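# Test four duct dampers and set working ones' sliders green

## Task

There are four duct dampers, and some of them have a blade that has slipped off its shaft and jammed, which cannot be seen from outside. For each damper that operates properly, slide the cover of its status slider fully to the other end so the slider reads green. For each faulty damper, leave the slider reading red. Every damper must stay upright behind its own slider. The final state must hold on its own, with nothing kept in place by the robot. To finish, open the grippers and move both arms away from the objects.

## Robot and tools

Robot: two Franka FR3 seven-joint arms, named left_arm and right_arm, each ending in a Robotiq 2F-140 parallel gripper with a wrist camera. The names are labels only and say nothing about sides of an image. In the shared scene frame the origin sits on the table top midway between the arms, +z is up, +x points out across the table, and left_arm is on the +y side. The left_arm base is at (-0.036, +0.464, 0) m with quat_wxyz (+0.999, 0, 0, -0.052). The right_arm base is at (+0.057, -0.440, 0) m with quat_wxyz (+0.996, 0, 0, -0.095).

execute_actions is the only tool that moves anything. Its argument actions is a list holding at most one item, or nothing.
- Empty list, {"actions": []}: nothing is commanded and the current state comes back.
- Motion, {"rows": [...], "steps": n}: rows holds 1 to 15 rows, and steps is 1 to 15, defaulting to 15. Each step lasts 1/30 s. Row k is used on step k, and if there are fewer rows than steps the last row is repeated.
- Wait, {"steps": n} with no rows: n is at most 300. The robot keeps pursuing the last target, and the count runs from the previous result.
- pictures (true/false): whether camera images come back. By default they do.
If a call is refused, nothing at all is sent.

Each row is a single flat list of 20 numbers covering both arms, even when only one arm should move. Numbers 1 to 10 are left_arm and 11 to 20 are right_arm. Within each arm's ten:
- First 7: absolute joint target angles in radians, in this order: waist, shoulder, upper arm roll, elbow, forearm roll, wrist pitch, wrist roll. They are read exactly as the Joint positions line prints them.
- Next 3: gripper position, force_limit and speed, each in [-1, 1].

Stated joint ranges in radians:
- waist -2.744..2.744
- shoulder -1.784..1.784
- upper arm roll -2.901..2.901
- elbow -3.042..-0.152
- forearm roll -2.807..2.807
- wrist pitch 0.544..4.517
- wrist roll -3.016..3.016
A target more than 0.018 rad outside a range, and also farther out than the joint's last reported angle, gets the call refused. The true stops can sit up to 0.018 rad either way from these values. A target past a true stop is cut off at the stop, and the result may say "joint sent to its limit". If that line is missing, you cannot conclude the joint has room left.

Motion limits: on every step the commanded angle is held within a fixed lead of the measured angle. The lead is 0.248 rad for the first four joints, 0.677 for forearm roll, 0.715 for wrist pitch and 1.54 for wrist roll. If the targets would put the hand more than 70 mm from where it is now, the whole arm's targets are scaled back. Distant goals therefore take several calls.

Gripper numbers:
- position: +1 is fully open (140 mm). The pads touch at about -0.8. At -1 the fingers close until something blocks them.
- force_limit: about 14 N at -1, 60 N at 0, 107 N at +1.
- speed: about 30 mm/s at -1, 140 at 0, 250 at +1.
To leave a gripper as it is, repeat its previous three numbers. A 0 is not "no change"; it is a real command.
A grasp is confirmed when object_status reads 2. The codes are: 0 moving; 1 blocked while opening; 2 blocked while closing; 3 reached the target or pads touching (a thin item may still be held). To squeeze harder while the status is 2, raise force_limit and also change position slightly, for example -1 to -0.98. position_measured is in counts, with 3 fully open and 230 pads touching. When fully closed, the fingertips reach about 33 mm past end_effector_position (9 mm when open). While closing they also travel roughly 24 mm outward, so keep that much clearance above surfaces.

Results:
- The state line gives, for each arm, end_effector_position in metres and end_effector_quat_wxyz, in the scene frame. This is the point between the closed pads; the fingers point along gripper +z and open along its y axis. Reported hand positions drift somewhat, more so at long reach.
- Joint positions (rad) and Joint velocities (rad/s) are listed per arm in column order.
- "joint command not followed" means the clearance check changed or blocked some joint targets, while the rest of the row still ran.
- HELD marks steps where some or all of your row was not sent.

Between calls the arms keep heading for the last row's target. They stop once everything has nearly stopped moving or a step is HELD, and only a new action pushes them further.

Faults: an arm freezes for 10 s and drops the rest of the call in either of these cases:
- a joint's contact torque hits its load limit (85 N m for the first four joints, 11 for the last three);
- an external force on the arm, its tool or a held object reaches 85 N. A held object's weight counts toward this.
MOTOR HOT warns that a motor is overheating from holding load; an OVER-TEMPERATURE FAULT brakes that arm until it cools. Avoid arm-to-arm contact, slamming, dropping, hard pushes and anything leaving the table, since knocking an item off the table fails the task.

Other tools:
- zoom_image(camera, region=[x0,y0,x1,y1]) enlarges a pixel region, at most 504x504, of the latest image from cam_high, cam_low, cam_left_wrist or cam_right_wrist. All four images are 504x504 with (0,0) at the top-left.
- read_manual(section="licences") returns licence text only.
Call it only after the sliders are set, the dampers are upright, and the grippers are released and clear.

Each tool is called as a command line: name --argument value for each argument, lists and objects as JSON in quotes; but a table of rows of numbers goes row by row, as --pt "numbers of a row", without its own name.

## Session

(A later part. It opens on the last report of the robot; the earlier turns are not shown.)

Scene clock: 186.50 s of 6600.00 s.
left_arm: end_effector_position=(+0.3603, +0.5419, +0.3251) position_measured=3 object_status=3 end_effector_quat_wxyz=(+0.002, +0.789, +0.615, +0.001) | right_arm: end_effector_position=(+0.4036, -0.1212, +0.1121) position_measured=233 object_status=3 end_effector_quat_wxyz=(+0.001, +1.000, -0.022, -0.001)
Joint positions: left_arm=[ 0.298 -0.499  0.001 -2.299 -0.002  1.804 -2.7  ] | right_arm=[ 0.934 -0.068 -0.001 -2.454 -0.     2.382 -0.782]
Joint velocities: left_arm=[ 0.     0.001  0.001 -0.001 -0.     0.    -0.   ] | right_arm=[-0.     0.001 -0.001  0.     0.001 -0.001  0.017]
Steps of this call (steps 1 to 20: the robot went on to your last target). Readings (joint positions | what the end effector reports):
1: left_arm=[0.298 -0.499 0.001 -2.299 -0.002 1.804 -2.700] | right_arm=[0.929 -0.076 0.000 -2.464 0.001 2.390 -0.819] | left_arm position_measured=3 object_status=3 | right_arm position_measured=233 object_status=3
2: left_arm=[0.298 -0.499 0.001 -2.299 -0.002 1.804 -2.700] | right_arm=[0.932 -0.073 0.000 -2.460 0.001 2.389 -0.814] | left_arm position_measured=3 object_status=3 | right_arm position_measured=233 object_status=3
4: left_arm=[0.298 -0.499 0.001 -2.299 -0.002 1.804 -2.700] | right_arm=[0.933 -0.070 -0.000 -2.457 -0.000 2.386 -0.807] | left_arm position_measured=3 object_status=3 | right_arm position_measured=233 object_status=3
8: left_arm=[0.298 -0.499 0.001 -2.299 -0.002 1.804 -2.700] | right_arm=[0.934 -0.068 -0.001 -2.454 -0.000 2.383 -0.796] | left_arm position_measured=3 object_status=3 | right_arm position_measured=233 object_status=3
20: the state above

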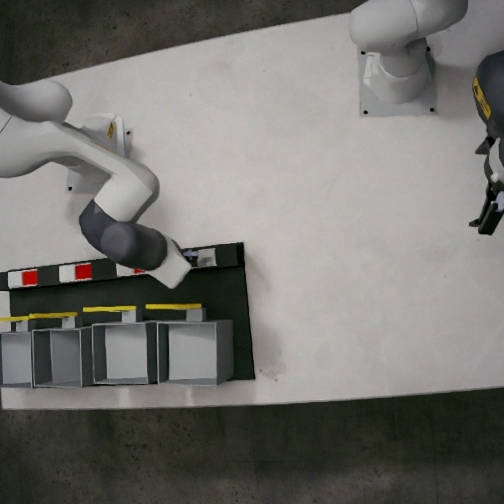

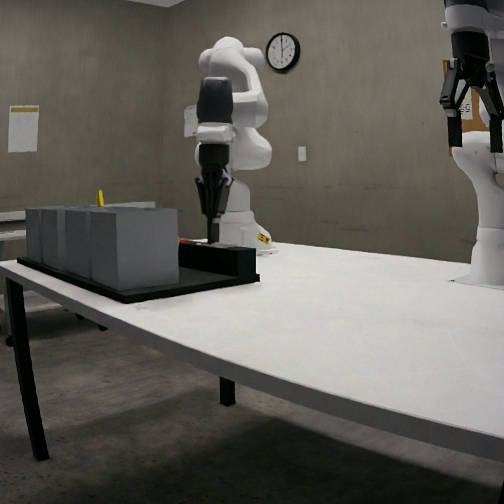

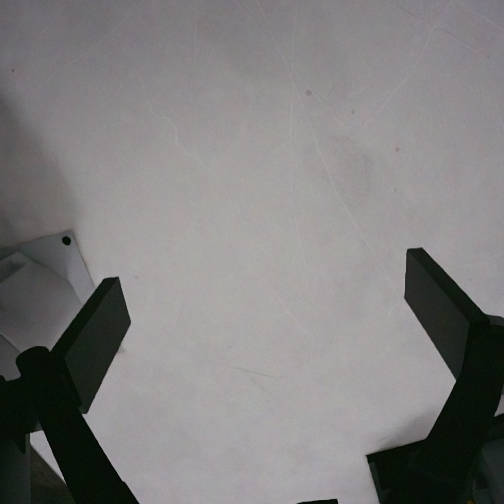

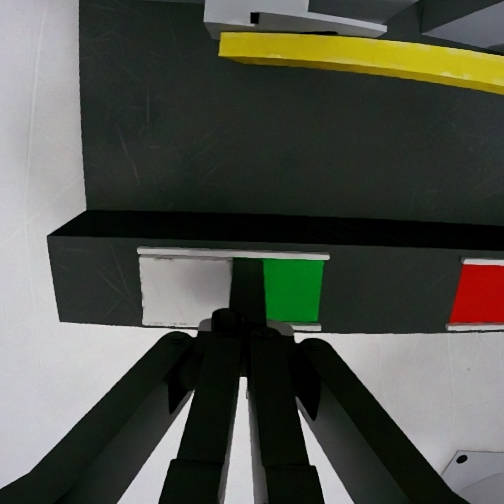

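execute_actions --actions '[{"rows":[[0.3,-0.5,0,-2.3,0,1.8,-2.7,1,0,0,0.925,-0.14,0,-2.42,0,2.28,-0.8,-1,0,0.5]],"steps":10}]' --pictures false

execute_actions --actions '[{"rows":[[0.3,-0.5,0,-2.3,0,1.8,-2.7,1,0,0,0.348,-0.53,0,-2.8,0,2.27,-1.363,-1,0,0.5]]}]' --pictures false

execute_actions --actions '[{"steps":25}]' --pictures false

execute_actions --actions '[{"rows":[[0.3,-0.5,0,-2.3,0,1.8,-2.7,1,0,0,0.348,-0.5,0,-2.81,0,2.34,-1.363,-1,0,0.5],[0.3,-0.5,0,-2.3,0,1.8,-2.7,1,0,0,0.348,-0.5,0,-2.81,0,2.36,-1.363,-1,0,0.5],[0.3,-0.5,0,-2.3,0,1.8,-2.7,1,0,0,0.348,-0.48,0,-2.82,0,2.384,-1.363,-1,0,0.5],[0.3,-0.5,0,-2.3,0,1.8,-2.7,1,0,0,0.348,-0.48,0,-2.82,0,2.384,-1.363,-1,0,0.5],[0.3,-0.5,0,-2.3,0,1.8,-2.7,1,0,0,0.348,-0.46,0,-2.825,0,2.384,-1.363,-1,0,0.5],[0.3,-0.5,0,-2.3,0,1.8,-2.7,1,0,0,0.348,-0.46,0,-2.825,0,2.384,-1.363,-1,0,0.5],[0.3,-0.5,0,-2.3,0,1.8,-2.7,1,0,0,0.348,-0.46,0,-2.825,0,2.384,-1.363,-1,0,0.5],[0.3,-0.5,0,-2.3,0,1.8,-2.7,1,0,0,0.348,-0.46,0,-2.825,0,2.384,-1.363,-1,0,0.5],[0.3,-0.5,0,-2.3,0,1.8,-2.7,1,0,0,0.348,-0.447,0,-2.829,0,2.384,-1.363,-1,0,0.5]]}]' --pictures false

execute_actions --actions '[{"steps":20}]'

Scene clock: 200.77 s of 6600.00 s.
left_arm: end_effector_position=(+0.3603, +0.5419, +0.3251) position_measured=3 object_status=3 end_effector_quat_wxyz=(+0.002, +0.789, +0.615, +0.001) | right_arm: end_effector_position=(+0.4098, -0.1199, +0.1534) position_measured=233 object_status=3 end_effector_quat_wxyz=(-0.006, +1.000, -0.022, +0.007)
Joint positions: left_arm=[ 0.298 -0.499  0.001 -2.299 -0.002  1.804 -2.7  ] | right_arm=[ 0.927 -0.141 -0.    -2.42  -0.001  2.298 -0.79 ]
Joint velocities: left_arm=[-0.001 -0.    -0.     0.     0.001  0.    -0.001] | right_arm=[-0.001 -0.    -0.001 -0.    -0.001 -0.09  -0.022]
Steps of this call (steps 1 to 15: the robot went on to your last target; steps 16 to 90: nothing new was sent; then 10.93 s passed at rest; steps 91 to 100: all 10 steps of this action). Readings (joint positions | what the end effector reports):
91: left_arm=[0.298 -0.499 0.001 -2.299 -0.002 1.804 -2.700] | right_arm=[0.933 -0.077 -0.000 -2.451 -0.001 2.363 -0.779] | left_arm position_measured=3 object_status=3 | right_arm position_measured=233 object_status=3
92: left_arm=[0.298 -0.499 0.001 -2.299 -0.002 1.804 -2.700] | right_arm=[0.931 -0.094 -0.000 -2.444 -0.001 2.347 -0.781] | left_arm position_measured=3 object_status=3 | right_arm position_measured=233 object_status=3
94: left_arm=[0.298 -0.499 0.001 -2.299 -0.002 1.804 -2.700] | right_arm=[0.928 -0.123 -0.000 -2.429 -0.001 2.328 -0.784] | left_arm position_measured=3 object_status=3 | right_arm position_measured=233 object_status=3
98: left_arm=[0.298 -0.499 0.001 -2.299 -0.002 1.804 -2.700] | right_arm=[0.927 -0.141 -0.000 -2.420 -0.001 2.305 -0.789] | left_arm position_measured=3 object_status=3 | right_arm position_measured=233 object_status=3
100: the state above

Scene clock: 201.27 s of 6600.00 s.
left_arm: end_effector_position=(+0.3603, +0.5419, +0.3251) position_measured=3 object_status=3 end_effector_quat_wxyz=(+0.002, +0.789, +0.615, +0.001) | right_arm: end_effector_position=(+0.4036, -0.3808, +0.1470) position_measured=233 object_status=3 end_effector_quat_wxyz=(-0.003, +0.994, -0.110, +0.004)
Joint positions: left_arm=[ 0.298 -0.499  0.001 -2.299 -0.002  1.804 -2.7  ] | right_arm=[ 0.362 -0.523 -0.006 -2.791  0.     2.276 -1.183]
Joint velocities: left_arm=[ 0.    -0.001  0.     0.001  0.     0.001 -0.001] | right_arm=[-0.195 -0.077  0.02  -0.094 -0.002 -0.023 -0.586]
Steps of this call (steps 1 to 15: all 15 steps of this action). Readings (joint positions | what the end effector reports):
1: left_arm=[0.298 -0.499 0.001 -2.299 -0.002 1.804 -2.700] | right_arm=[0.903 -0.165 0.010 -2.450 -0.000 2.299 -0.816] | left_arm position_measured=3 object_status=3 | right_arm position_measured=233 object_status=3
2: left_arm=[0.298 -0.499 0.001 -2.299 -0.002 1.804 -2.700] | right_arm=[0.869 -0.203 0.013 -2.489 -0.000 2.297 -0.843] | left_arm position_measured=3 object_status=3 | right_arm position_measured=233 object_status=3
4: left_arm=[0.298 -0.499 0.001 -2.299 -0.002 1.804 -2.700] | right_arm=[0.792 -0.280 0.009 -2.565 -0.000 2.293 -0.894] | left_arm position_measured=3 object_status=3 | right_arm position_measured=233 object_status=3
8: left_arm=[0.298 -0.499 0.001 -2.299 -0.002 1.804 -2.700] | right_arm=[0.604 -0.427 0.004 -2.699 -0.000 2.287 -0.999] | left_arm position_measured=3 object_status=3 | right_arm position_measured=233 object_status=3
15: the state above

Scene clock: 202.10 s of 6600.00 s.
left_arm: end_effector_position=(+0.3603, +0.5419, +0.3251) position_measured=3 object_status=3 end_effector_quat_wxyz=(+0.002, +0.789, +0.615, +0.001) | right_arm: end_effector_position=(+0.4009, -0.3848, +0.1457) position_measured=233 object_status=3 end_effector_quat_wxyz=(-0.001, +0.999, -0.032, +0.002)
Joint positions: left_arm=[ 0.298 -0.499  0.001 -2.299 -0.002  1.804 -2.7  ] | right_arm=[ 0.35  -0.529 -0.002 -2.798  0.     2.273 -1.348]
Joint velocities: left_arm=[-0.002  0.     0.002  0.002  0.     0.     0.001] | right_arm=[-0.001 -0.    -0.002 -0.    -0.001 -0.001 -0.036]
Steps of this call (steps 1 to 25: the robot went on to your last target). Readings (joint positions | what the end effector reports):
1: left_arm=[0.298 -0.499 0.001 -2.299 -0.002 1.804 -2.700] | right_arm=[0.357 -0.525 -0.005 -2.793 0.000 2.276 -1.201] | left_arm position_measured=3 object_status=3 | right_arm position_measured=233 object_status=3
2: left_arm=[0.298 -0.499 0.001 -2.299 -0.002 1.804 -2.700] | right_arm=[0.354 -0.526 -0.004 -2.795 0.000 2.275 -1.217] | left_arm position_measured=3 object_status=3 | right_arm position_measured=233 object_status=3
4: left_arm=[0.298 -0.499 0.001 -2.299 -0.002 1.804 -2.700] | right_arm=[0.351 -0.528 -0.003 -2.797 0.000 2.275 -1.245] | left_arm position_measured=3 object_status=3 | right_arm position_measured=233 object_status=3
8: left_arm=[0.298 -0.499 0.001 -2.299 -0.002 1.804 -2.700] | right_arm=[0.350 -0.528 -0.002 -2.797 0.000 2.274 -1.286] | left_arm position_measured=3 object_status=3 | right_arm position_measured=233 object_status=3
25: the state above

Scene clock: 202.60 s of 6600.00 s.
left_arm: end_effector_position=(+0.3603, +0.5419, +0.3251) position_measured=3 object_status=3 end_effector_quat_wxyz=(+0.002, +0.789, +0.615, +0.001) | right_arm: end_effector_position=(+0.4014, -0.3847, +0.1142) position_measured=233 object_status=3 end_effector_quat_wxyz=(+0.000, +1.000, -0.027, -0.002)
Joint positions: left_arm=[ 0.298 -0.499  0.001 -2.299 -0.002  1.804 -2.7  ] | right_arm=[ 0.349 -0.449 -0.001 -2.827  0.     2.374 -1.357]
Joint velocities: left_arm=[-0.    -0.    -0.001 -0.002 -0.001  0.001 -0.   ] | right_arm=[ 0.     0.005  0.001 -0.001  0.     0.041 -0.007]
Steps of this call (steps 1 to 15: all 15 steps of this action). Readings (joint positions | what the end effector reports):
1: left_arm=[0.298 -0.499 0.001 -2.299 -0.002 1.804 -2.700] | right_arm=[0.350 -0.524 -0.002 -2.799 0.000 2.284 -1.349] | left_arm position_measured=3 object_status=3 | right_arm position_measured=233 object_status=3
2: left_arm=[0.298 -0.499 0.001 -2.299 -0.002 1.804 -2.700] | right_arm=[0.350 -0.517 -0.002 -2.801 0.000 2.297 -1.350] | left_arm position_measured=3 object_status=3 | right_arm position_measured=233 object_status=3
4: left_arm=[0.298 -0.499 0.001 -2.299 -0.002 1.804 -2.700] | right_arm=[0.349 -0.498 -0.001 -2.809 0.000 2.325 -1.352] | left_arm position_measured=3 object_status=3 | right_arm position_measured=233 object_status=3
8: left_arm=[0.298 -0.499 0.001 -2.299 -0.002 1.804 -2.700] | right_arm=[0.349 -0.466 -0.001 -2.822 0.000 2.355 -1.355] | left_arm position_measured=3 object_status=3 | right_arm position_measured=233 object_status=3
15: the state above

Scene clock: 203.27 s of 6600.00 s.
left_arm: end_effector_position=(+0.3603, +0.5419, +0.3251) position_measured=3 object_status=3 end_effector_quat_wxyz=(+0.002, +0.789, +0.615, +0.001) | right_arm: end_effector_position=(+0.4035, -0.3844, +0.1147) position_measured=233 object_status=3 end_effector_quat_wxyz=(-0.001, +1.000, -0.026, +0.001)
Joint positions: left_arm=[ 0.298 -0.499  0.001 -2.299 -0.002  1.804 -2.7  ] | right_arm=[ 0.349 -0.448 -0.001 -2.827  0.     2.381 -1.359]
Joint velocities: left_arm=[-0.    -0.    -0.001 -0.001 -0.001  0.001 -0.001] | right_arm=[-0.001  0.001 -0.002 -0.     0.     0.    -0.001]
Steps of this call (steps 1 to 15: the robot went on to your last target; steps 16 to 20: nothing new was sent). Readings (joint positions | what the end effector reports):
1: left_arm=[0.298 -0.499 0.001 -2.299 -0.002 1.804 -2.700] | right_arm=[0.349 -0.449 -0.001 -2.827 0.000 2.375 -1.358] | left_arm position_measured=3 object_status=3 | right_arm position_measured=233 object_status=3
2: left_arm=[0.298 -0.499 0.001 -2.299 -0.002 1.804 -2.700] | right_arm=[0.349 -0.449 -0.001 -2.827 0.000 2.376 -1.358] | left_arm position_measured=3 object_status=3 | right_arm position_measured=233 object_status=3
4: left_arm=[0.298 -0.499 0.001 -2.299 -0.002 1.804 -2.700] | right_arm=[0.349 -0.449 -0.001 -2.827 0.000 2.378 -1.358] | left_arm position_measured=3 object_status=3 | right_arm position_measured=233 object_status=3
8: left_arm=[0.298 -0.499 0.001 -2.299 -0.002 1.804 -2.700] | right_arm=[0.349 -0.448 -0.001 -2.827 0.000 2.379 -1.359] | left_arm position_measured=3 object_status=3 | right_arm position_measured=233 object_status=3
20: the state above
All arms were judged still, so your last target was given up. Only a new action makes them travel on or press farther. Fingers that are still opening or closing keep moving.

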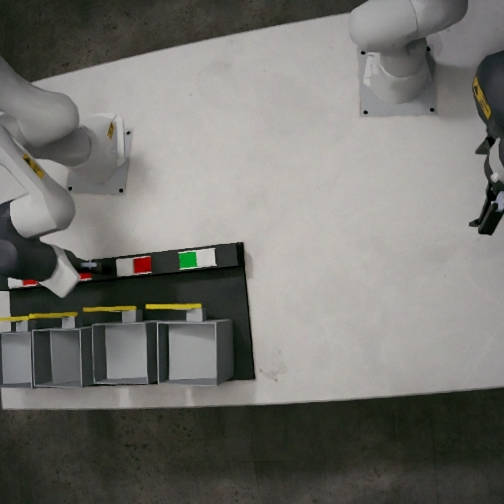

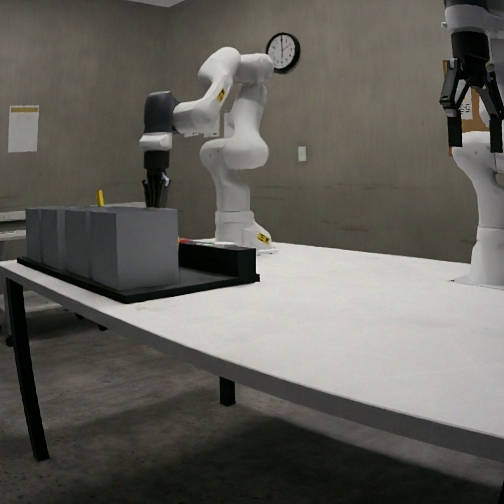

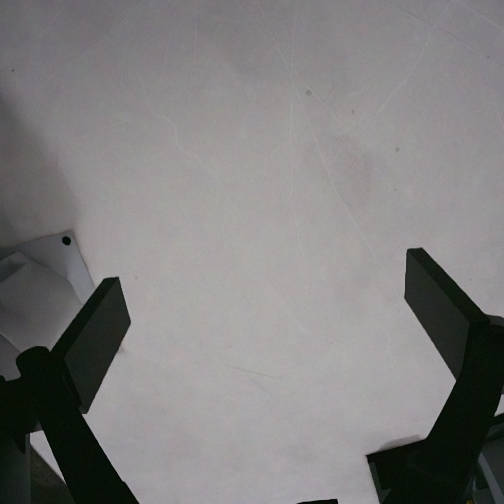

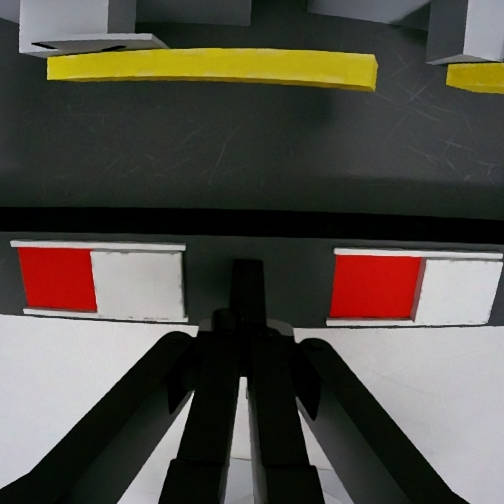

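execute_actions --actions '[{"rows":[[0.3,-0.5,0,-2.3,0,1.8,-2.7,1,0,0,0.365,-0.445,0,-2.829,0,2.384,-1.32,-1,0,0.5],[0.3,-0.5,0,-2.3,0,1.8,-2.7,1,0,0,0.382,-0.443,0,-2.827,0,2.384,-1.3,-1,0,0.5],[0.3,-0.5,0,-2.3,0,1.8,-2.7,1,0,0,0.399,-0.44,0,-2.825,0,2.385,-1.28,-1,0,0.5],[0.3,-0.5,0,-2.3,0,1.8,-2.7,1,0,0,0.416,-0.436,0,-2.822,0,2.386,-1.26,-1,0,0.5],[0.3,-0.5,0,-2.3,0,1.8,-2.7,1,0,0,0.433,-0.432,0,-2.818,0,2.386,-1.24,-1,0,0.5],[0.3,-0.5,0,-2.3,0,1.8,-2.7,1,0,0,0.45,-0.427,0,-2.814,0,2.387,-1.22,-1,0,0.5],[0.3,-0.5,0,-2.3,0,1.8,-2.7,1,0,0,0.466,-0.422,0,-2.809,0,2.387,-1.2,-1,0,0.5],[0.3,-0.5,0,-2.3,0,1.8,-2.7,1,0,0,0.48,-0.417,0,-2.805,0,2.388,-1.18,-1,0,0.5],[0.3,-0.5,0,-2.3,0,1.8,-2.7,1,0,0,0.495,-0.411,0,-2.8,0,2.389,-1.16,-1,0,0.5],[0.3,-0.5,0,-2.3,0,1.8,-2.7,1,0,0,0.509,-0.405,0,-2.795,0,2.39,-1.144,-1,0,0.5],[0.3,-0.5,0,-2.3,0,1.8,-2.7,1,0,0,0.524,-0.399,0,-2.79,0,2.391,-1.144,-1,0,0.5],[0.3,-0.5,0,-2.3,0,1.8,-2.7,1,0,0,0.538,-0.393,0,-2.785,0,2.392,-1.144,-1,0,0.5],[0.3,-0.5,0,-2.3,0,1.8,-2.7,1,0,0,0.553,-0.387,0,-2.779,0,2.393,-1.144,-1,0,0.5],[0.3,-0.5,0,-2.3,0,1.8,-2.7,1,0,0,0.567,-0.381,0,-2.774,0,2.393,-1.144,-1,0,0.5]]}]' --pictures false

execute_actions --actions '[{"steps":20}]'

Scene clock: 210.80 s of 6600.00 s.
left_arm: end_effector_position=(+0.3603, +0.5419, +0.3251) position_measured=3 object_status=3 end_effector_quat_wxyz=(+0.002, +0.789, +0.615, +0.001) | right_arm: end_effector_position=(+0.3982, -0.3132, +0.1124) position_measured=233 object_status=3 end_effector_quat_wxyz=(+0.001, +1.000, +0.000, -0.003)
Joint positions: left_arm=[ 0.298 -0.499  0.001 -2.299 -0.002  1.804 -2.7  ] | right_arm=[ 0.545 -0.39  -0.    -2.783  0.     2.388 -1.215]
Joint velocities: left_arm=[-0.001 -0.001 -0.     0.     0.002  0.001  0.001] | right_arm=[0.284 0.114 0.019 0.1   0.    0.022 0.225]
Steps of this call (steps 1 to 90: nothing new was sent; then 4.03 s passed at rest; steps 91 to 105: all 15 steps of this action). Readings (joint positions | what the end effector reports):
91: left_arm=[0.298 -0.499 0.001 -2.299 -0.002 1.804 -2.700] | right_arm=[0.352 -0.448 -0.002 -2.827 0.000 2.381 -1.356] | left_arm position_measured=3 object_status=3 | right_arm position_measured=233 object_status=3
92: left_arm=[0.298 -0.499 0.001 -2.299 -0.002 1.804 -2.700] | right_arm=[0.360 -0.447 -0.002 -2.827 0.000 2.381 -1.351] | left_arm position_measured=3 object_status=3 | right_arm position_measured=233 object_status=3
94: left_arm=[0.298 -0.499 0.001 -2.299 -0.002 1.804 -2.700] | right_arm=[0.384 -0.443 -0.002 -2.826 0.000 2.381 -1.336] | left_arm position_measured=3 object_status=3 | right_arm position_measured=233 object_status=3
98: left_arm=[0.298 -0.499 0.001 -2.299 -0.002 1.804 -2.700] | right_arm=[0.446 -0.428 -0.001 -2.815 0.000 2.383 -1.292] | left_arm position_measured=3 object_status=3 | right_arm position_measured=233 object_status=3
105: the state above

Scene clock: 211.47 s of 6600.00 s.
left_arm: end_effector_position=(+0.3603, +0.5419, +0.3251) position_measured=3 object_status=3 end_effector_quat_wxyz=(+0.002, +0.789, +0.615, +0.001) | right_arm: end_effector_position=(+0.3978, -0.3065, +0.1123) position_measured=233 object_status=3 end_effector_quat_wxyz=(+0.001, +1.000, -0.020, -0.002)
Joint positions: left_arm=[ 0.298 -0.499  0.001 -2.299 -0.002  1.804 -2.7  ] | right_arm=[ 0.563 -0.383  0.    -2.777 -0.001  2.389 -1.156]
Joint velocities: left_arm=[-0.     0.     0.    -0.001 -0.001 -0.001  0.003] | right_arm=[ 0.    -0.     0.    -0.    -0.    -0.001  0.024]
Steps of this call (steps 1 to 20: the robot went on to your last target). Readings (joint positions | what the end effector reports):
1: left_arm=[0.298 -0.499 0.001 -2.299 -0.002 1.804 -2.700] | right_arm=[0.553 -0.387 0.000 -2.781 0.000 2.388 -1.208] | left_arm position_measured=3 object_status=3 | right_arm position_measured=233 object_status=3
2: left_arm=[0.298 -0.499 0.001 -2.299 -0.002 1.804 -2.700] | right_arm=[0.557 -0.385 0.000 -2.779 0.000 2.389 -1.202] | left_arm position_measured=3 object_status=3 | right_arm position_measured=233 object_status=3
4: left_arm=[0.298 -0.499 0.001 -2.299 -0.002 1.804 -2.700] | right_arm=[0.562 -0.383 0.000 -2.778 0.000 2.389 -1.191] | left_arm position_measured=3 object_status=3 | right_arm position_measured=233 object_status=3
8: left_arm=[0.298 -0.499 0.001 -2.299 -0.002 1.804 -2.700] | right_arm=[0.563 -0.383 0.000 -2.777 -0.000 2.389 -1.175] | left_arm position_measured=3 object_status=3 | right_arm position_measured=233 object_status=3
20: the state above

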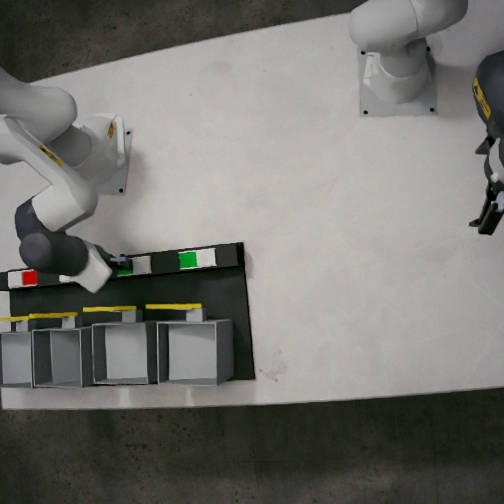

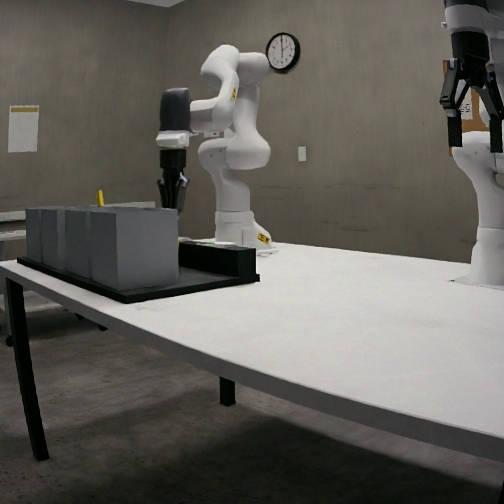

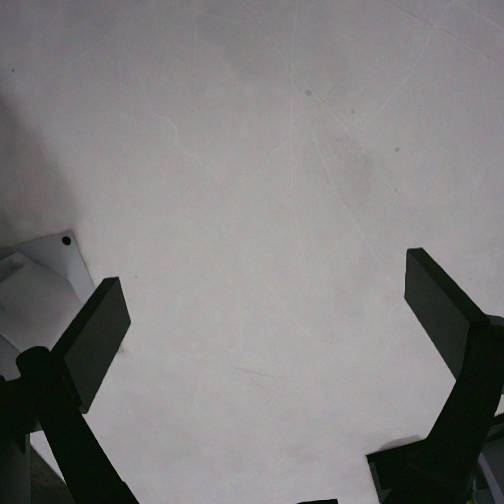

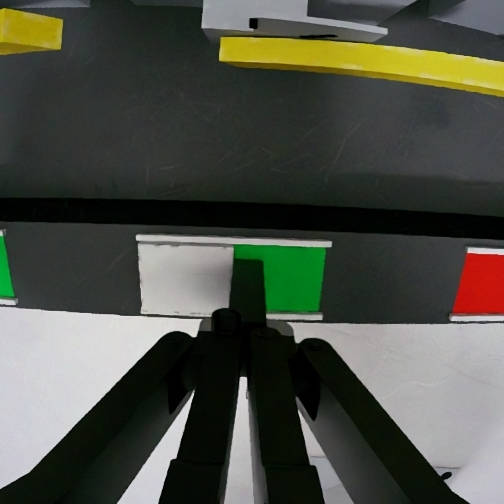

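execute_actions --actions '[{"rows":[[0.3,-0.5,0,-2.3,0,1.8,-2.7,1,0,0,0.55,-0.48,0,-2.74,0,2.26,-1.2,-1,0,0.5]],"steps":10}]' --pictures false

execute_actions --actions '[{"rows":[[0.3,-0.5,0,-2.3,0,1.8,-2.7,1,0,0,-0.3,-0.48,0,-2.74,0,2.26,-2.1,-1,0,0.5]]}]' --pictures false

execute_actions --actions '[{"rows":[[0.3,-0.5,0,-2.3,0,1.8,-2.7,1,0,0,-0.558,-0.12,0,-2.43,0,2.31,-2.269,-1,0,0.5]]}]' --pictures false

execute_actions --actions '[{"steps":30}]' --pictures false

execute_actions --actions '[{"rows":[[0.3,-0.5,0,-2.3,0,1.8,-2.7,1,0,0,-0.558,-0.1,0,-2.44,0,2.36,-2.269,-1,0,0.5],[0.3,-0.5,0,-2.3,0,1.8,-2.7,1,0,0,-0.558,-0.1,0,-2.44,0,2.384,-2.269,-1,0,0.5],[0.3,-0.5,0,-2.3,0,1.8,-2.7,1,0,0,-0.558,-0.1,0,-2.44,0,2.384,-2.269,-1,0,0.5],[0.3,-0.5,0,-2.3,0,1.8,-2.7,1,0,0,-0.558,-0.08,0,-2.445,0,2.384,-2.269,-1,0,0.5],[0.3,-0.5,0,-2.3,0,1.8,-2.7,1,0,0,-0.558,-0.08,0,-2.445,0,2.384,-2.269,-1,0,0.5],[0.3,-0.5,0,-2.3,0,1.8,-2.7,1,0,0,-0.558,-0.08,0,-2.445,0,2.384,-2.269,-1,0,0.5],[0.3,-0.5,0,-2.3,0,1.8,-2.7,1,0,0,-0.558,-0.08,0,-2.445,0,2.384,-2.269,-1,0,0.5],[0.3,-0.5,0,-2.3,0,1.8,-2.7,1,0,0,-0.558,-0.066,0,-2.45,0,2.384,-2.269,-1,0,0.5]]}]' --pictures false

execute_actions --actions '[{"steps":20}]'

Scene clock: 222.27 s of 6600.00 s.
left_arm: end_effector_position=(+0.3603, +0.5419, +0.3251) position_measured=3 object_status=3 end_effector_quat_wxyz=(+0.002, +0.789, +0.615, +0.001) | right_arm: end_effector_position=(+0.4033, -0.3089, +0.1537) position_measured=233 object_status=3 end_effector_quat_wxyz=(-0.003, +1.000, -0.014, +0.010)
Joint positions: left_arm=[ 0.298 -0.499  0.001 -2.299 -0.002  1.804 -2.7  ] | right_arm=[ 0.552 -0.479  0.    -2.741 -0.001  2.282 -1.181]
Joint velocities: left_arm=[ 0.001  0.001  0.001 -0.001 -0.001 -0.    -0.003] | right_arm=[-0.    -0.     0.    -0.002  0.001 -0.112 -0.053]
Steps of this call (steps 1 to 30: the robot went on to your last target; steps 31 to 90: nothing new was sent; then 7.47 s passed at rest; steps 91 to 100: all 10 steps of this action). Readings (joint positions | what the end effector reports):
91: left_arm=[0.298 -0.499 0.001 -2.299 -0.002 1.804 -2.700] | right_arm=[0.561 -0.398 0.000 -2.774 -0.001 2.365 -1.153] | left_arm position_measured=3 object_status=3 | right_arm position_measured=233 object_status=3
92: left_arm=[0.298 -0.499 0.001 -2.299 -0.002 1.804 -2.700] | right_arm=[0.558 -0.423 0.000 -2.766 -0.001 2.346 -1.158] | left_arm position_measured=3 object_status=3 | right_arm position_measured=233 object_status=3
94: left_arm=[0.298 -0.499 0.001 -2.299 -0.002 1.804 -2.700] | right_arm=[0.554 -0.460 0.000 -2.749 -0.001 2.320 -1.166] | left_arm position_measured=3 object_status=3 | right_arm position_measured=233 object_status=3
98: left_arm=[0.298 -0.499 0.001 -2.299 -0.002 1.804 -2.700] | right_arm=[0.552 -0.479 0.000 -2.741 -0.001 2.291 -1.177] | left_arm position_measured=3 object_status=3 | right_arm position_measured=233 object_status=3
100: the state above

Scene clock: 222.77 s of 6600.00 s.
left_arm: end_effector_position=(+0.3603, +0.5419, +0.3251) position_measured=3 object_status=3 end_effector_quat_wxyz=(+0.002, +0.789, +0.615, +0.001) | right_arm: end_effector_position=(+0.3851, -0.6015, +0.1524) position_measured=233 object_status=3 end_effector_quat_wxyz=(-0.000, +0.996, -0.088, +0.003)
Joint positions: left_arm=[ 0.298 -0.499  0.001 -2.299 -0.002  1.804 -2.7  ] | right_arm=[-0.263 -0.479 -0.007 -2.741 -0.001  2.267 -1.852]
Joint velocities: left_arm=[ 0.     0.    -0.     0.001  0.002 -0.     0.002] | right_arm=[-0.578  0.    -0.018 -0.001  0.001 -0.02  -0.81 ]
Steps of this call (steps 1 to 15: all 15 steps of this action). Readings (joint positions | what the end effector reports):
1: left_arm=[0.298 -0.499 0.001 -2.299 -0.002 1.804 -2.700] | right_arm=[0.510 -0.479 0.013 -2.741 -0.001 2.279 -1.247] | left_arm position_measured=3 object_status=3 | right_arm position_measured=233 object_status=3
2: left_arm=[0.298 -0.499 0.001 -2.299 -0.002 1.804 -2.700] | right_arm=[0.454 -0.479 0.013 -2.741 -0.001 2.278 -1.313] | left_arm position_measured=3 object_status=3 | right_arm position_measured=233 object_status=3
4: left_arm=[0.298 -0.499 0.001 -2.299 -0.002 1.804 -2.700] | right_arm=[0.336 -0.479 0.008 -2.741 -0.001 2.275 -1.430] | left_arm position_measured=3 object_status=3 | right_arm position_measured=233 object_status=3
8: left_arm=[0.298 -0.499 0.001 -2.299 -0.002 1.804 -2.700] | right_arm=[0.094 -0.479 0.003 -2.741 -0.001 2.271 -1.617] | left_arm position_measured=3 object_status=3 | right_arm position_measured=233 object_status=3
15: the state above

Scene clock: 223.27 s of 6600.00 s.
left_arm: end_effector_position=(+0.3603, +0.5419, +0.3251) position_measured=3 object_status=3 end_effector_quat_wxyz=(+0.002, +0.789, +0.615, +0.001) | right_arm: end_effector_position=(+0.3992, -0.7584, +0.1387) position_measured=233 object_status=3 end_effector_quat_wxyz=(-0.003, +0.997, -0.077, -0.004)
Joint positions: left_arm=[ 0.298 -0.499  0.001 -2.299 -0.002  1.804 -2.7  ] | right_arm=[-0.556 -0.122 -0.003 -2.434 -0.001  2.304 -2.165]
Joint velocities: left_arm=[ 0.001  0.001  0.    -0.001 -0.001  0.    -0.   ] | right_arm=[ 0.     0.003  0.02   0.03  -0.002  0.018 -0.333]
Steps of this call (steps 1 to 15: all 15 steps of this action). Readings (joint positions | what the end effector reports):
1: left_arm=[0.298 -0.499 0.001 -2.299 -0.002 1.804 -2.700] | right_arm=[-0.296 -0.451 -0.001 -2.712 -0.001 2.266 -1.874] | left_arm position_measured=3 object_status=3 | right_arm position_measured=233 object_status=3
2: left_arm=[0.298 -0.499 0.001 -2.299 -0.002 1.804 -2.700] | right_arm=[-0.335 -0.410 0.001 -2.670 -0.001 2.270 -1.895] | left_arm position_measured=3 object_status=3 | right_arm position_measured=233 object_status=3
4: left_arm=[0.298 -0.499 0.001 -2.299 -0.002 1.804 -2.700] | right_arm=[-0.411 -0.321 0.002 -2.584 -0.001 2.278 -1.939] | left_arm position_measured=3 object_status=3 | right_arm position_measured=233 object_status=3
8: left_arm=[0.298 -0.499 0.001 -2.299 -0.002 1.804 -2.700] | right_arm=[-0.530 -0.159 -0.004 -2.462 -0.001 2.296 -2.050] | left_arm position_measured=3 object_status=3 | right_arm position_measured=233 object_status=3
15: the state above

Scene clock: 224.27 s of 6600.00 s.
left_arm: end_effector_position=(+0.3603, +0.5419, +0.3251) position_measured=3 object_status=3 end_effector_quat_wxyz=(+0.002, +0.789, +0.615, +0.001) | right_arm: end_effector_position=(+0.4010, -0.7592, +0.1397) position_measured=233 object_status=3 end_effector_quat_wxyz=(-0.001, +1.000, -0.028, -0.002)
Joint positions: left_arm=[ 0.298 -0.499  0.001 -2.299 -0.002  1.804 -2.7  ] | right_arm=[-0.557 -0.121 -0.002 -2.432 -0.001  2.307 -2.262]
Joint velocities: left_arm=[ 0.     0.001 -0.001  0.001  0.     0.001 -0.001] | right_arm=[-0.001  0.001  0.    -0.001  0.    -0.001 -0.013]
Steps of this call (steps 1 to 30: the robot went on to your last target). Readings (joint positions | what the end effector reports):
1: left_arm=[0.298 -0.499 0.001 -2.299 -0.002 1.804 -2.700] | right_arm=[-0.556 -0.122 -0.002 -2.434 -0.001 2.305 -2.176] | left_arm position_measured=3 object_status=3 | right_arm position_measured=233 object_status=3
2: left_arm=[0.298 -0.499 0.001 -2.299 -0.002 1.804 -2.700] | right_arm=[-0.556 -0.122 -0.002 -2.433 -0.001 2.305 -2.185] | left_arm position_measured=3 object_status=3 | right_arm position_measured=233 object_status=3
4: left_arm=[0.298 -0.499 0.001 -2.299 -0.002 1.804 -2.700] | right_arm=[-0.556 -0.122 -0.002 -2.433 -0.001 2.306 -2.201] | left_arm position_measured=3 object_status=3 | right_arm position_measured=233 object_status=3
8: left_arm=[0.298 -0.499 0.001 -2.299 -0.002 1.804 -2.700] | right_arm=[-0.556 -0.122 -0.002 -2.433 -0.001 2.306 -2.224] | left_arm position_measured=3 object_status=3 | right_arm position_measured=233 object_status=3
30: the state above

Scene clock: 224.77 s of 6600.00 s.
left_arm: end_effector_position=(+0.3603, +0.5419, +0.3251) position_measured=3 object_status=3 end_effector_quat_wxyz=(+0.002, +0.789, +0.615, +0.001) | right_arm: end_effector_position=(+0.4029, -0.7609, +0.1135) position_measured=233 object_status=3 end_effector_quat_wxyz=(-0.001, +1.000, -0.026, -0.002)
Joint positions: left_arm=[ 0.298 -0.499  0.001 -2.299 -0.002  1.804 -2.7  ] | right_arm=[-0.557 -0.067 -0.001 -2.448 -0.001  2.376 -2.265]
Joint velocities: left_arm=[0.001 0.001 0.001 0.    0.    0.001 0.001] | right_arm=[ 0.    -0.    -0.001 -0.001  0.     0.028 -0.003]
Steps of this call (steps 1 to 15: all 15 steps of this action). Readings (joint positions | what the end effector reports):
1: left_arm=[0.298 -0.499 0.001 -2.299 -0.002 1.804 -2.700] | right_arm=[-0.557 -0.119 -0.001 -2.433 -0.001 2.315 -2.262] | left_arm position_measured=3 object_status=3 | right_arm position_measured=233 object_status=3
2: left_arm=[0.298 -0.499 0.001 -2.299 -0.002 1.804 -2.700] | right_arm=[-0.557 -0.113 -0.001 -2.434 -0.001 2.327 -2.263] | left_arm position_measured=3 object_status=3 | right_arm position_measured=233 object_status=3
4: left_arm=[0.298 -0.499 0.001 -2.299 -0.002 1.804 -2.700] | right_arm=[-0.557 -0.103 -0.001 -2.436 -0.001 2.345 -2.263] | left_arm position_measured=3 object_status=3 | right_arm position_measured=233 object_status=3
8: left_arm=[0.298 -0.499 0.001 -2.299 -0.002 1.804 -2.700] | right_arm=[-0.557 -0.081 -0.001 -2.443 -0.001 2.364 -2.264] | left_arm position_measured=3 object_status=3 | right_arm position_measured=233 object_status=3
15: the state above

Scene clock: 225.43 s of 6600.00 s.
left_arm: end_effector_position=(+0.3603, +0.5419, +0.3251) position_measured=3 object_status=3 end_effector_quat_wxyz=(+0.002, +0.789, +0.615, +0.001) | right_arm: end_effector_position=(+0.4039, -0.7619, +0.1139) position_measured=233 object_status=3 end_effector_quat_wxyz=(+0.000, +1.000, -0.026, -0.000)
Joint positions: left_arm=[ 0.298 -0.499  0.001 -2.299 -0.002  1.804 -2.7  ] | right_arm=[-0.557 -0.067 -0.001 -2.448 -0.001  2.381 -2.266]
Joint velocities: left_arm=[-0.     0.002  0.001  0.001 -0.    -0.001  0.001] | right_arm=[-0.001 -0.001  0.002  0.    -0.     0.    -0.001]
Steps of this call (steps 1 to 15: the robot went on to your last target; steps 16 to 20: nothing new was sent). Readings (joint positions | what the end effector reports):
1: left_arm=[0.298 -0.499 0.001 -2.299 -0.002 1.804 -2.700] | right_arm=[-0.557 -0.067 -0.001 -2.448 -0.001 2.377 -2.265] | left_arm position_measured=3 object_status=3 | right_arm position_measured=233 object_status=3
2: left_arm=[0.298 -0.499 0.001 -2.299 -0.002 1.804 -2.700] | right_arm=[-0.557 -0.067 -0.001 -2.448 -0.001 2.378 -2.265] | left_arm position_measured=3 object_status=3 | right_arm position_measured=233 object_status=3
4: left_arm=[0.298 -0.499 0.001 -2.299 -0.002 1.804 -2.700] | right_arm=[-0.557 -0.067 -0.001 -2.448 -0.001 2.379 -2.265] | left_arm position_measured=3 object_status=3 | right_arm position_measured=233 object_status=3
8: left_arm=[0.298 -0.499 0.001 -2.299 -0.002 1.804 -2.700] | right_arm=[-0.557 -0.067 -0.001 -2.448 -0.001 2.380 -2.265] | left_arm position_measured=3 object_status=3 | right_arm position_measured=233 object_status=3
20: the state above
All arms were judged still, so your last target was given up. Only a new action makes them travel on or press farther. Fingers that are still opening or closing keep moving.

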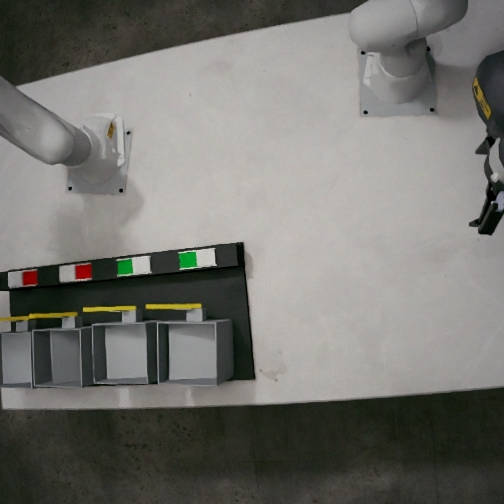

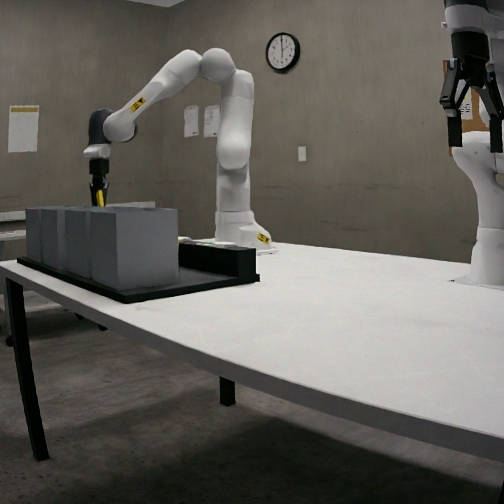

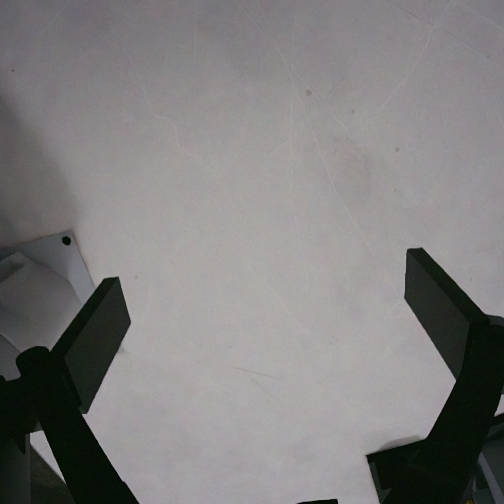

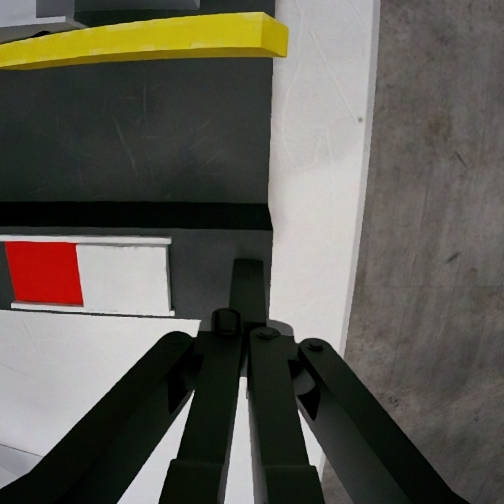

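execute_actions --actions '[{"rows":[[0.3,-0.5,0,-2.3,0,1.8,-2.7,1,0,0,-0.545,-0.074,0,-2.459,0,2.385,-2.24,-1,0,0.5],[0.3,-0.5,0,-2.3,0,1.8,-2.7,1,0,0,-0.533,-0.084,0,-2.471,0,2.387,-2.22,-1,0,0.5],[0.3,-0.5,0,-2.3,0,1.8,-2.7,1,0,0,-0.522,-0.095,0,-2.484,0,2.389,-2.2,-1,0,0.5],[0.3,-0.5,0,-2.3,0,1.8,-2.7,1,0,0,-0.512,-0.106,0,-2.497,0,2.391,-2.19,-1,0,0.5],[0.3,-0.5,0,-2.3,0,1.8,-2.7,1,0,0,-0.502,-0.117,0,-2.51,0,2.393,-2.18,-1,0,0.5],[0.3,-0.5,0,-2.3,0,1.8,-2.7,1,0,0,-0.491,-0.129,0,-2.523,0,2.394,-2.17,-1,0,0.5],[0.3,-0.5,0,-2.3,0,1.8,-2.7,1,0,0,-0.481,-0.14,0,-2.535,0,2.395,-2.16,-1,0,0.5],[0.3,-0.5,0,-2.3,0,1.8,-2.7,1,0,0,-0.469,-0.151,0,-2.547,0,2.396,-2.14,-1,0,0.5],[0.3,-0.5,0,-2.3,0,1.8,-2.7,1,0,0,-0.457,-0.162,0,-2.559,0,2.397,-2.12,-1,0,0.5],[0.3,-0.5,0,-2.3,0,1.8,-2.7,1,0,0,-0.445,-0.173,0,-2.571,0,2.398,-2.108,-1,0,0.5],[0.3,-0.5,0,-2.3,0,1.8,-2.7,1,0,0,-0.433,-0.185,0,-2.583,0,2.398,-2.108,-1,0,0.5],[0.3,-0.5,0,-2.3,0,1.8,-2.7,1,0,0,-0.421,-0.196,0,-2.595,0,2.399,-2.108,-1,0,0.5],[0.3,-0.5,0,-2.3,0,1.8,-2.7,1,0,0,-0.409,-0.207,0,-2.607,0,2.4,-2.108,-1,0,0.5],[0.3,-0.5,0,-2.3,0,1.8,-2.7,1,0,0,-0.397,-0.218,0,-2.618,0,2.4,-2.108,-1,0,0.5]]}]' --pictures false

execute_actions --actions '[{"steps":20}]'

execute_actions --actions '[{"rows":[[0.3,-0.5,0,-2.3,0,1.8,-2.7,1,0,0,-0.41,-0.45,0,-2.5,0,2.05,-2.108,-1,0,0.5]]}]'

Scene clock: 233.70 s of 6600.00 s.
left_arm: end_effector_position=(+0.3603, +0.5419, +0.3251) position_measured=3 object_status=3 end_effector_quat_wxyz=(+0.002, +0.789, +0.615, +0.001) | right_arm: end_effector_position=(+0.4061, -0.6817, +0.1134) position_measured=233 object_status=3 end_effector_quat_wxyz=(-0.001, +1.000, -0.007, -0.002)
Joint positions: left_arm=[ 0.298 -0.499  0.001 -2.299 -0.002  1.804 -2.7  ] | right_arm=[-0.415 -0.202 -0.    -2.6   -0.001  2.394 -2.162]
Joint velocities: left_arm=[-0.    -0.    -0.001  0.001  0.002  0.001 -0.001] | right_arm=[ 0.245 -0.218  0.028 -0.22  -0.002  0.007  0.168]
Steps of this call (steps 1 to 90: nothing new was sent; then 4.77 s passed at rest; steps 91 to 105: all 15 steps of this action). Readings (joint positions | what the end effector reports):
91: left_arm=[0.298 -0.499 0.001 -2.299 -0.002 1.804 -2.700] | right_arm=[-0.555 -0.068 -0.002 -2.450 -0.001 2.381 -2.264] | left_arm position_measured=3 object_status=3 | right_arm position_measured=233 object_status=3
92: left_arm=[0.298 -0.499 0.001 -2.299 -0.002 1.804 -2.700] | right_arm=[-0.550 -0.072 -0.002 -2.455 -0.001 2.382 -2.260] | left_arm position_measured=3 object_status=3 | right_arm position_measured=233 object_status=3
94: left_arm=[0.298 -0.499 0.001 -2.299 -0.002 1.804 -2.700] | right_arm=[-0.534 -0.086 -0.003 -2.473 -0.001 2.384 -2.248] | left_arm position_measured=3 object_status=3 | right_arm position_measured=233 object_status=3
98: left_arm=[0.298 -0.499 0.001 -2.299 -0.002 1.804 -2.700] | right_arm=[-0.494 -0.126 -0.001 -2.519 -0.001 2.388 -2.218] | left_arm position_measured=3 object_status=3 | right_arm position_measured=233 object_status=3
105: the state above

Scene clock: 234.37 s of 6600.00 s.
left_arm: end_effector_position=(+0.3603, +0.5419, +0.3251) position_measured=3 object_status=3 end_effector_quat_wxyz=(+0.002, +0.789, +0.615, +0.001) | right_arm: end_effector_position=(+0.4060, -0.6762, +0.1137) position_measured=233 object_status=3 end_effector_quat_wxyz=(+0.001, +1.000, -0.022, -0.000)
Joint positions: left_arm=[ 0.298 -0.499  0.001 -2.299 -0.002  1.804 -2.7  ] | right_arm=[-0.403 -0.216 -0.002 -2.615 -0.003  2.4   -2.118]
Joint velocities: left_arm=[-0.001 -0.001  0.    -0.001 -0.001  0.001  0.   ] | right_arm=[ 0.    -0.001 -0.001 -0.001 -0.001  0.001  0.017]
Steps of this call (steps 1 to 20: the robot went on to your last target). Readings (joint positions | what the end effector reports):
1: left_arm=[0.298 -0.499 0.001 -2.299 -0.002 1.804 -2.700] | right_arm=[-0.409 -0.207 0.000 -2.606 -0.001 2.394 -2.157] | left_arm position_measured=3 object_status=3 | right_arm position_measured=233 object_status=3
2: left_arm=[0.298 -0.499 0.001 -2.299 -0.002 1.804 -2.700] | right_arm=[-0.405 -0.211 0.000 -2.609 -0.001 2.394 -2.152] | left_arm position_measured=3 object_status=3 | right_arm position_measured=233 object_status=3
4: left_arm=[0.298 -0.499 0.001 -2.299 -0.002 1.804 -2.700] | right_arm=[-0.403 -0.214 -0.001 -2.612 -0.002 2.397 -2.144] | left_arm position_measured=3 object_status=3 | right_arm position_measured=233 object_status=3
8: left_arm=[0.298 -0.499 0.001 -2.299 -0.002 1.804 -2.700] | right_arm=[-0.403 -0.215 -0.001 -2.614 -0.002 2.399 -2.133] | left_arm position_measured=3 object_status=3 | right_arm position_measured=233 object_status=3
20: the state above

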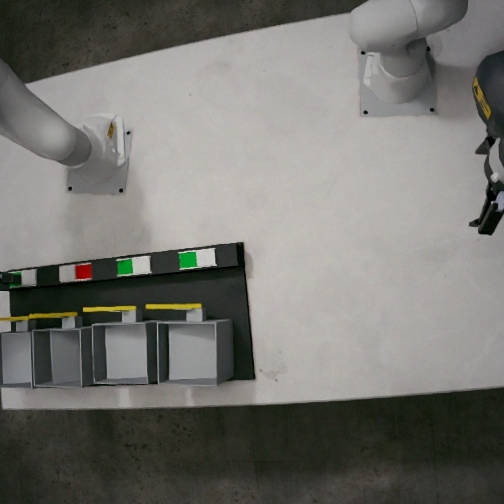

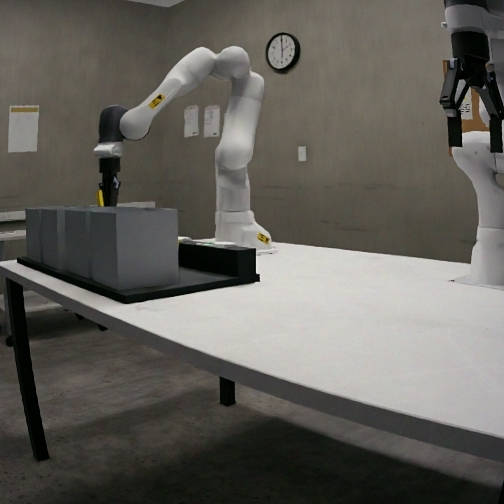

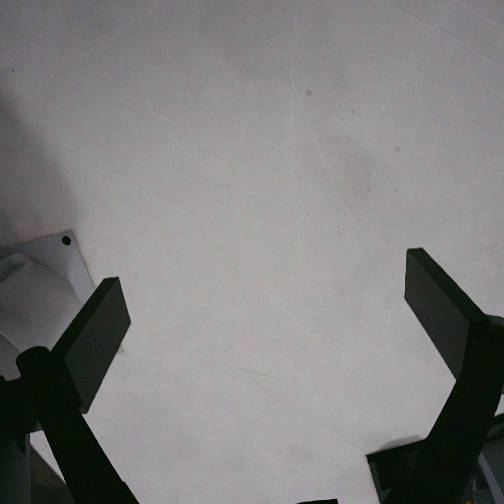

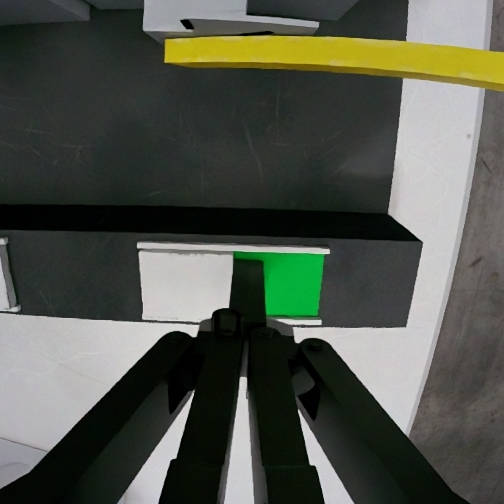

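Scene clock: 234.87 s of 6600.00 s.
left_arm: end_effector_position=(+0.3603, +0.5419, +0.3251) position_measured=3 object_status=3 end_effector_quat_wxyz=(+0.002, +0.789, +0.615, +0.001) | right_arm: end_effector_position=(+0.3977, -0.6734, +0.2350) position_measured=233 object_status=3 end_effector_quat_wxyz=(+0.009, +0.999, -0.028, +0.012)
Joint positions: left_arm=[ 0.298 -0.499  0.001 -2.299 -0.002  1.804 -2.7  ] | right_arm=[-0.408 -0.451 -0.002 -2.498 -0.002  2.077 -2.113]
Joint velocities: left_arm=[ 0.     0.001  0.001 -0.001  0.001  0.     0.001] | right_arm=[-0.     0.    -0.001 -0.     0.    -0.146  0.006]
Steps of this call (steps 1 to 15: all 15 steps of this action). Readings (joint positions | what the end effector reports):
1: left_arm=[0.298 -0.499 0.001 -2.299 -0.002 1.804 -2.700] | right_arm=[-0.405 -0.234 -0.002 -2.606 -0.005 2.368 -2.118] | left_arm position_measured=3 object_status=3 | right_arm position_measured=233 object_status=3
2: left_arm=[0.298 -0.499 0.001 -2.299 -0.002 1.804 -2.700] | right_arm=[-0.407 -0.272 -0.002 -2.590 -0.004 2.329 -2.118] | left_arm position_measured=3 object_status=3 | right_arm position_measured=233 object_status=3
4: left_arm=[0.298 -0.499 0.001 -2.299 -0.002 1.804 -2.700] | right_arm=[-0.407 -0.356 -0.002 -2.547 -0.004 2.251 -2.117] | left_arm position_measured=3 object_status=3 | right_arm position_measured=233 object_status=3
8: left_arm=[0.298 -0.499 0.001 -2.299 -0.002 1.804 -2.700] | right_arm=[-0.408 -0.447 -0.002 -2.499 -0.002 2.149 -2.115] | left_arm position_measured=3 object_status=3 | right_arm position_measured=233 object_status=3
15: the state above

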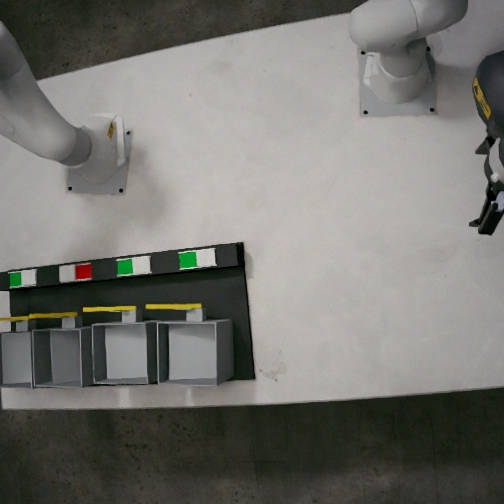

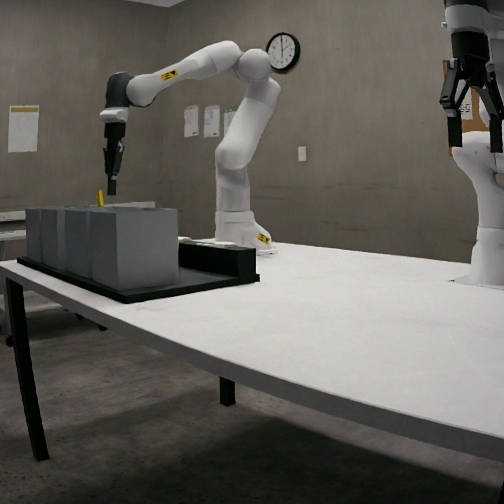

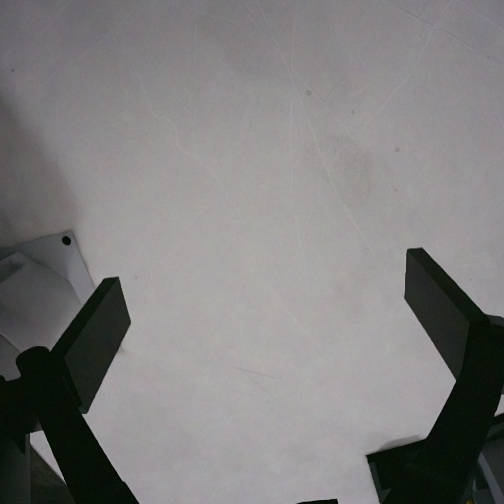

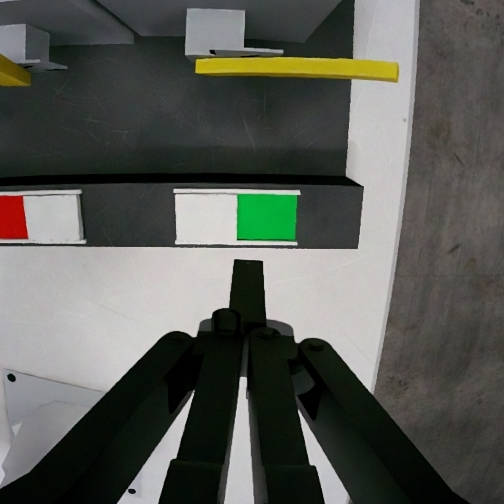

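About 2 cm off; acceptable.

finished_scene --scene 1

The scene is finished: the task was done.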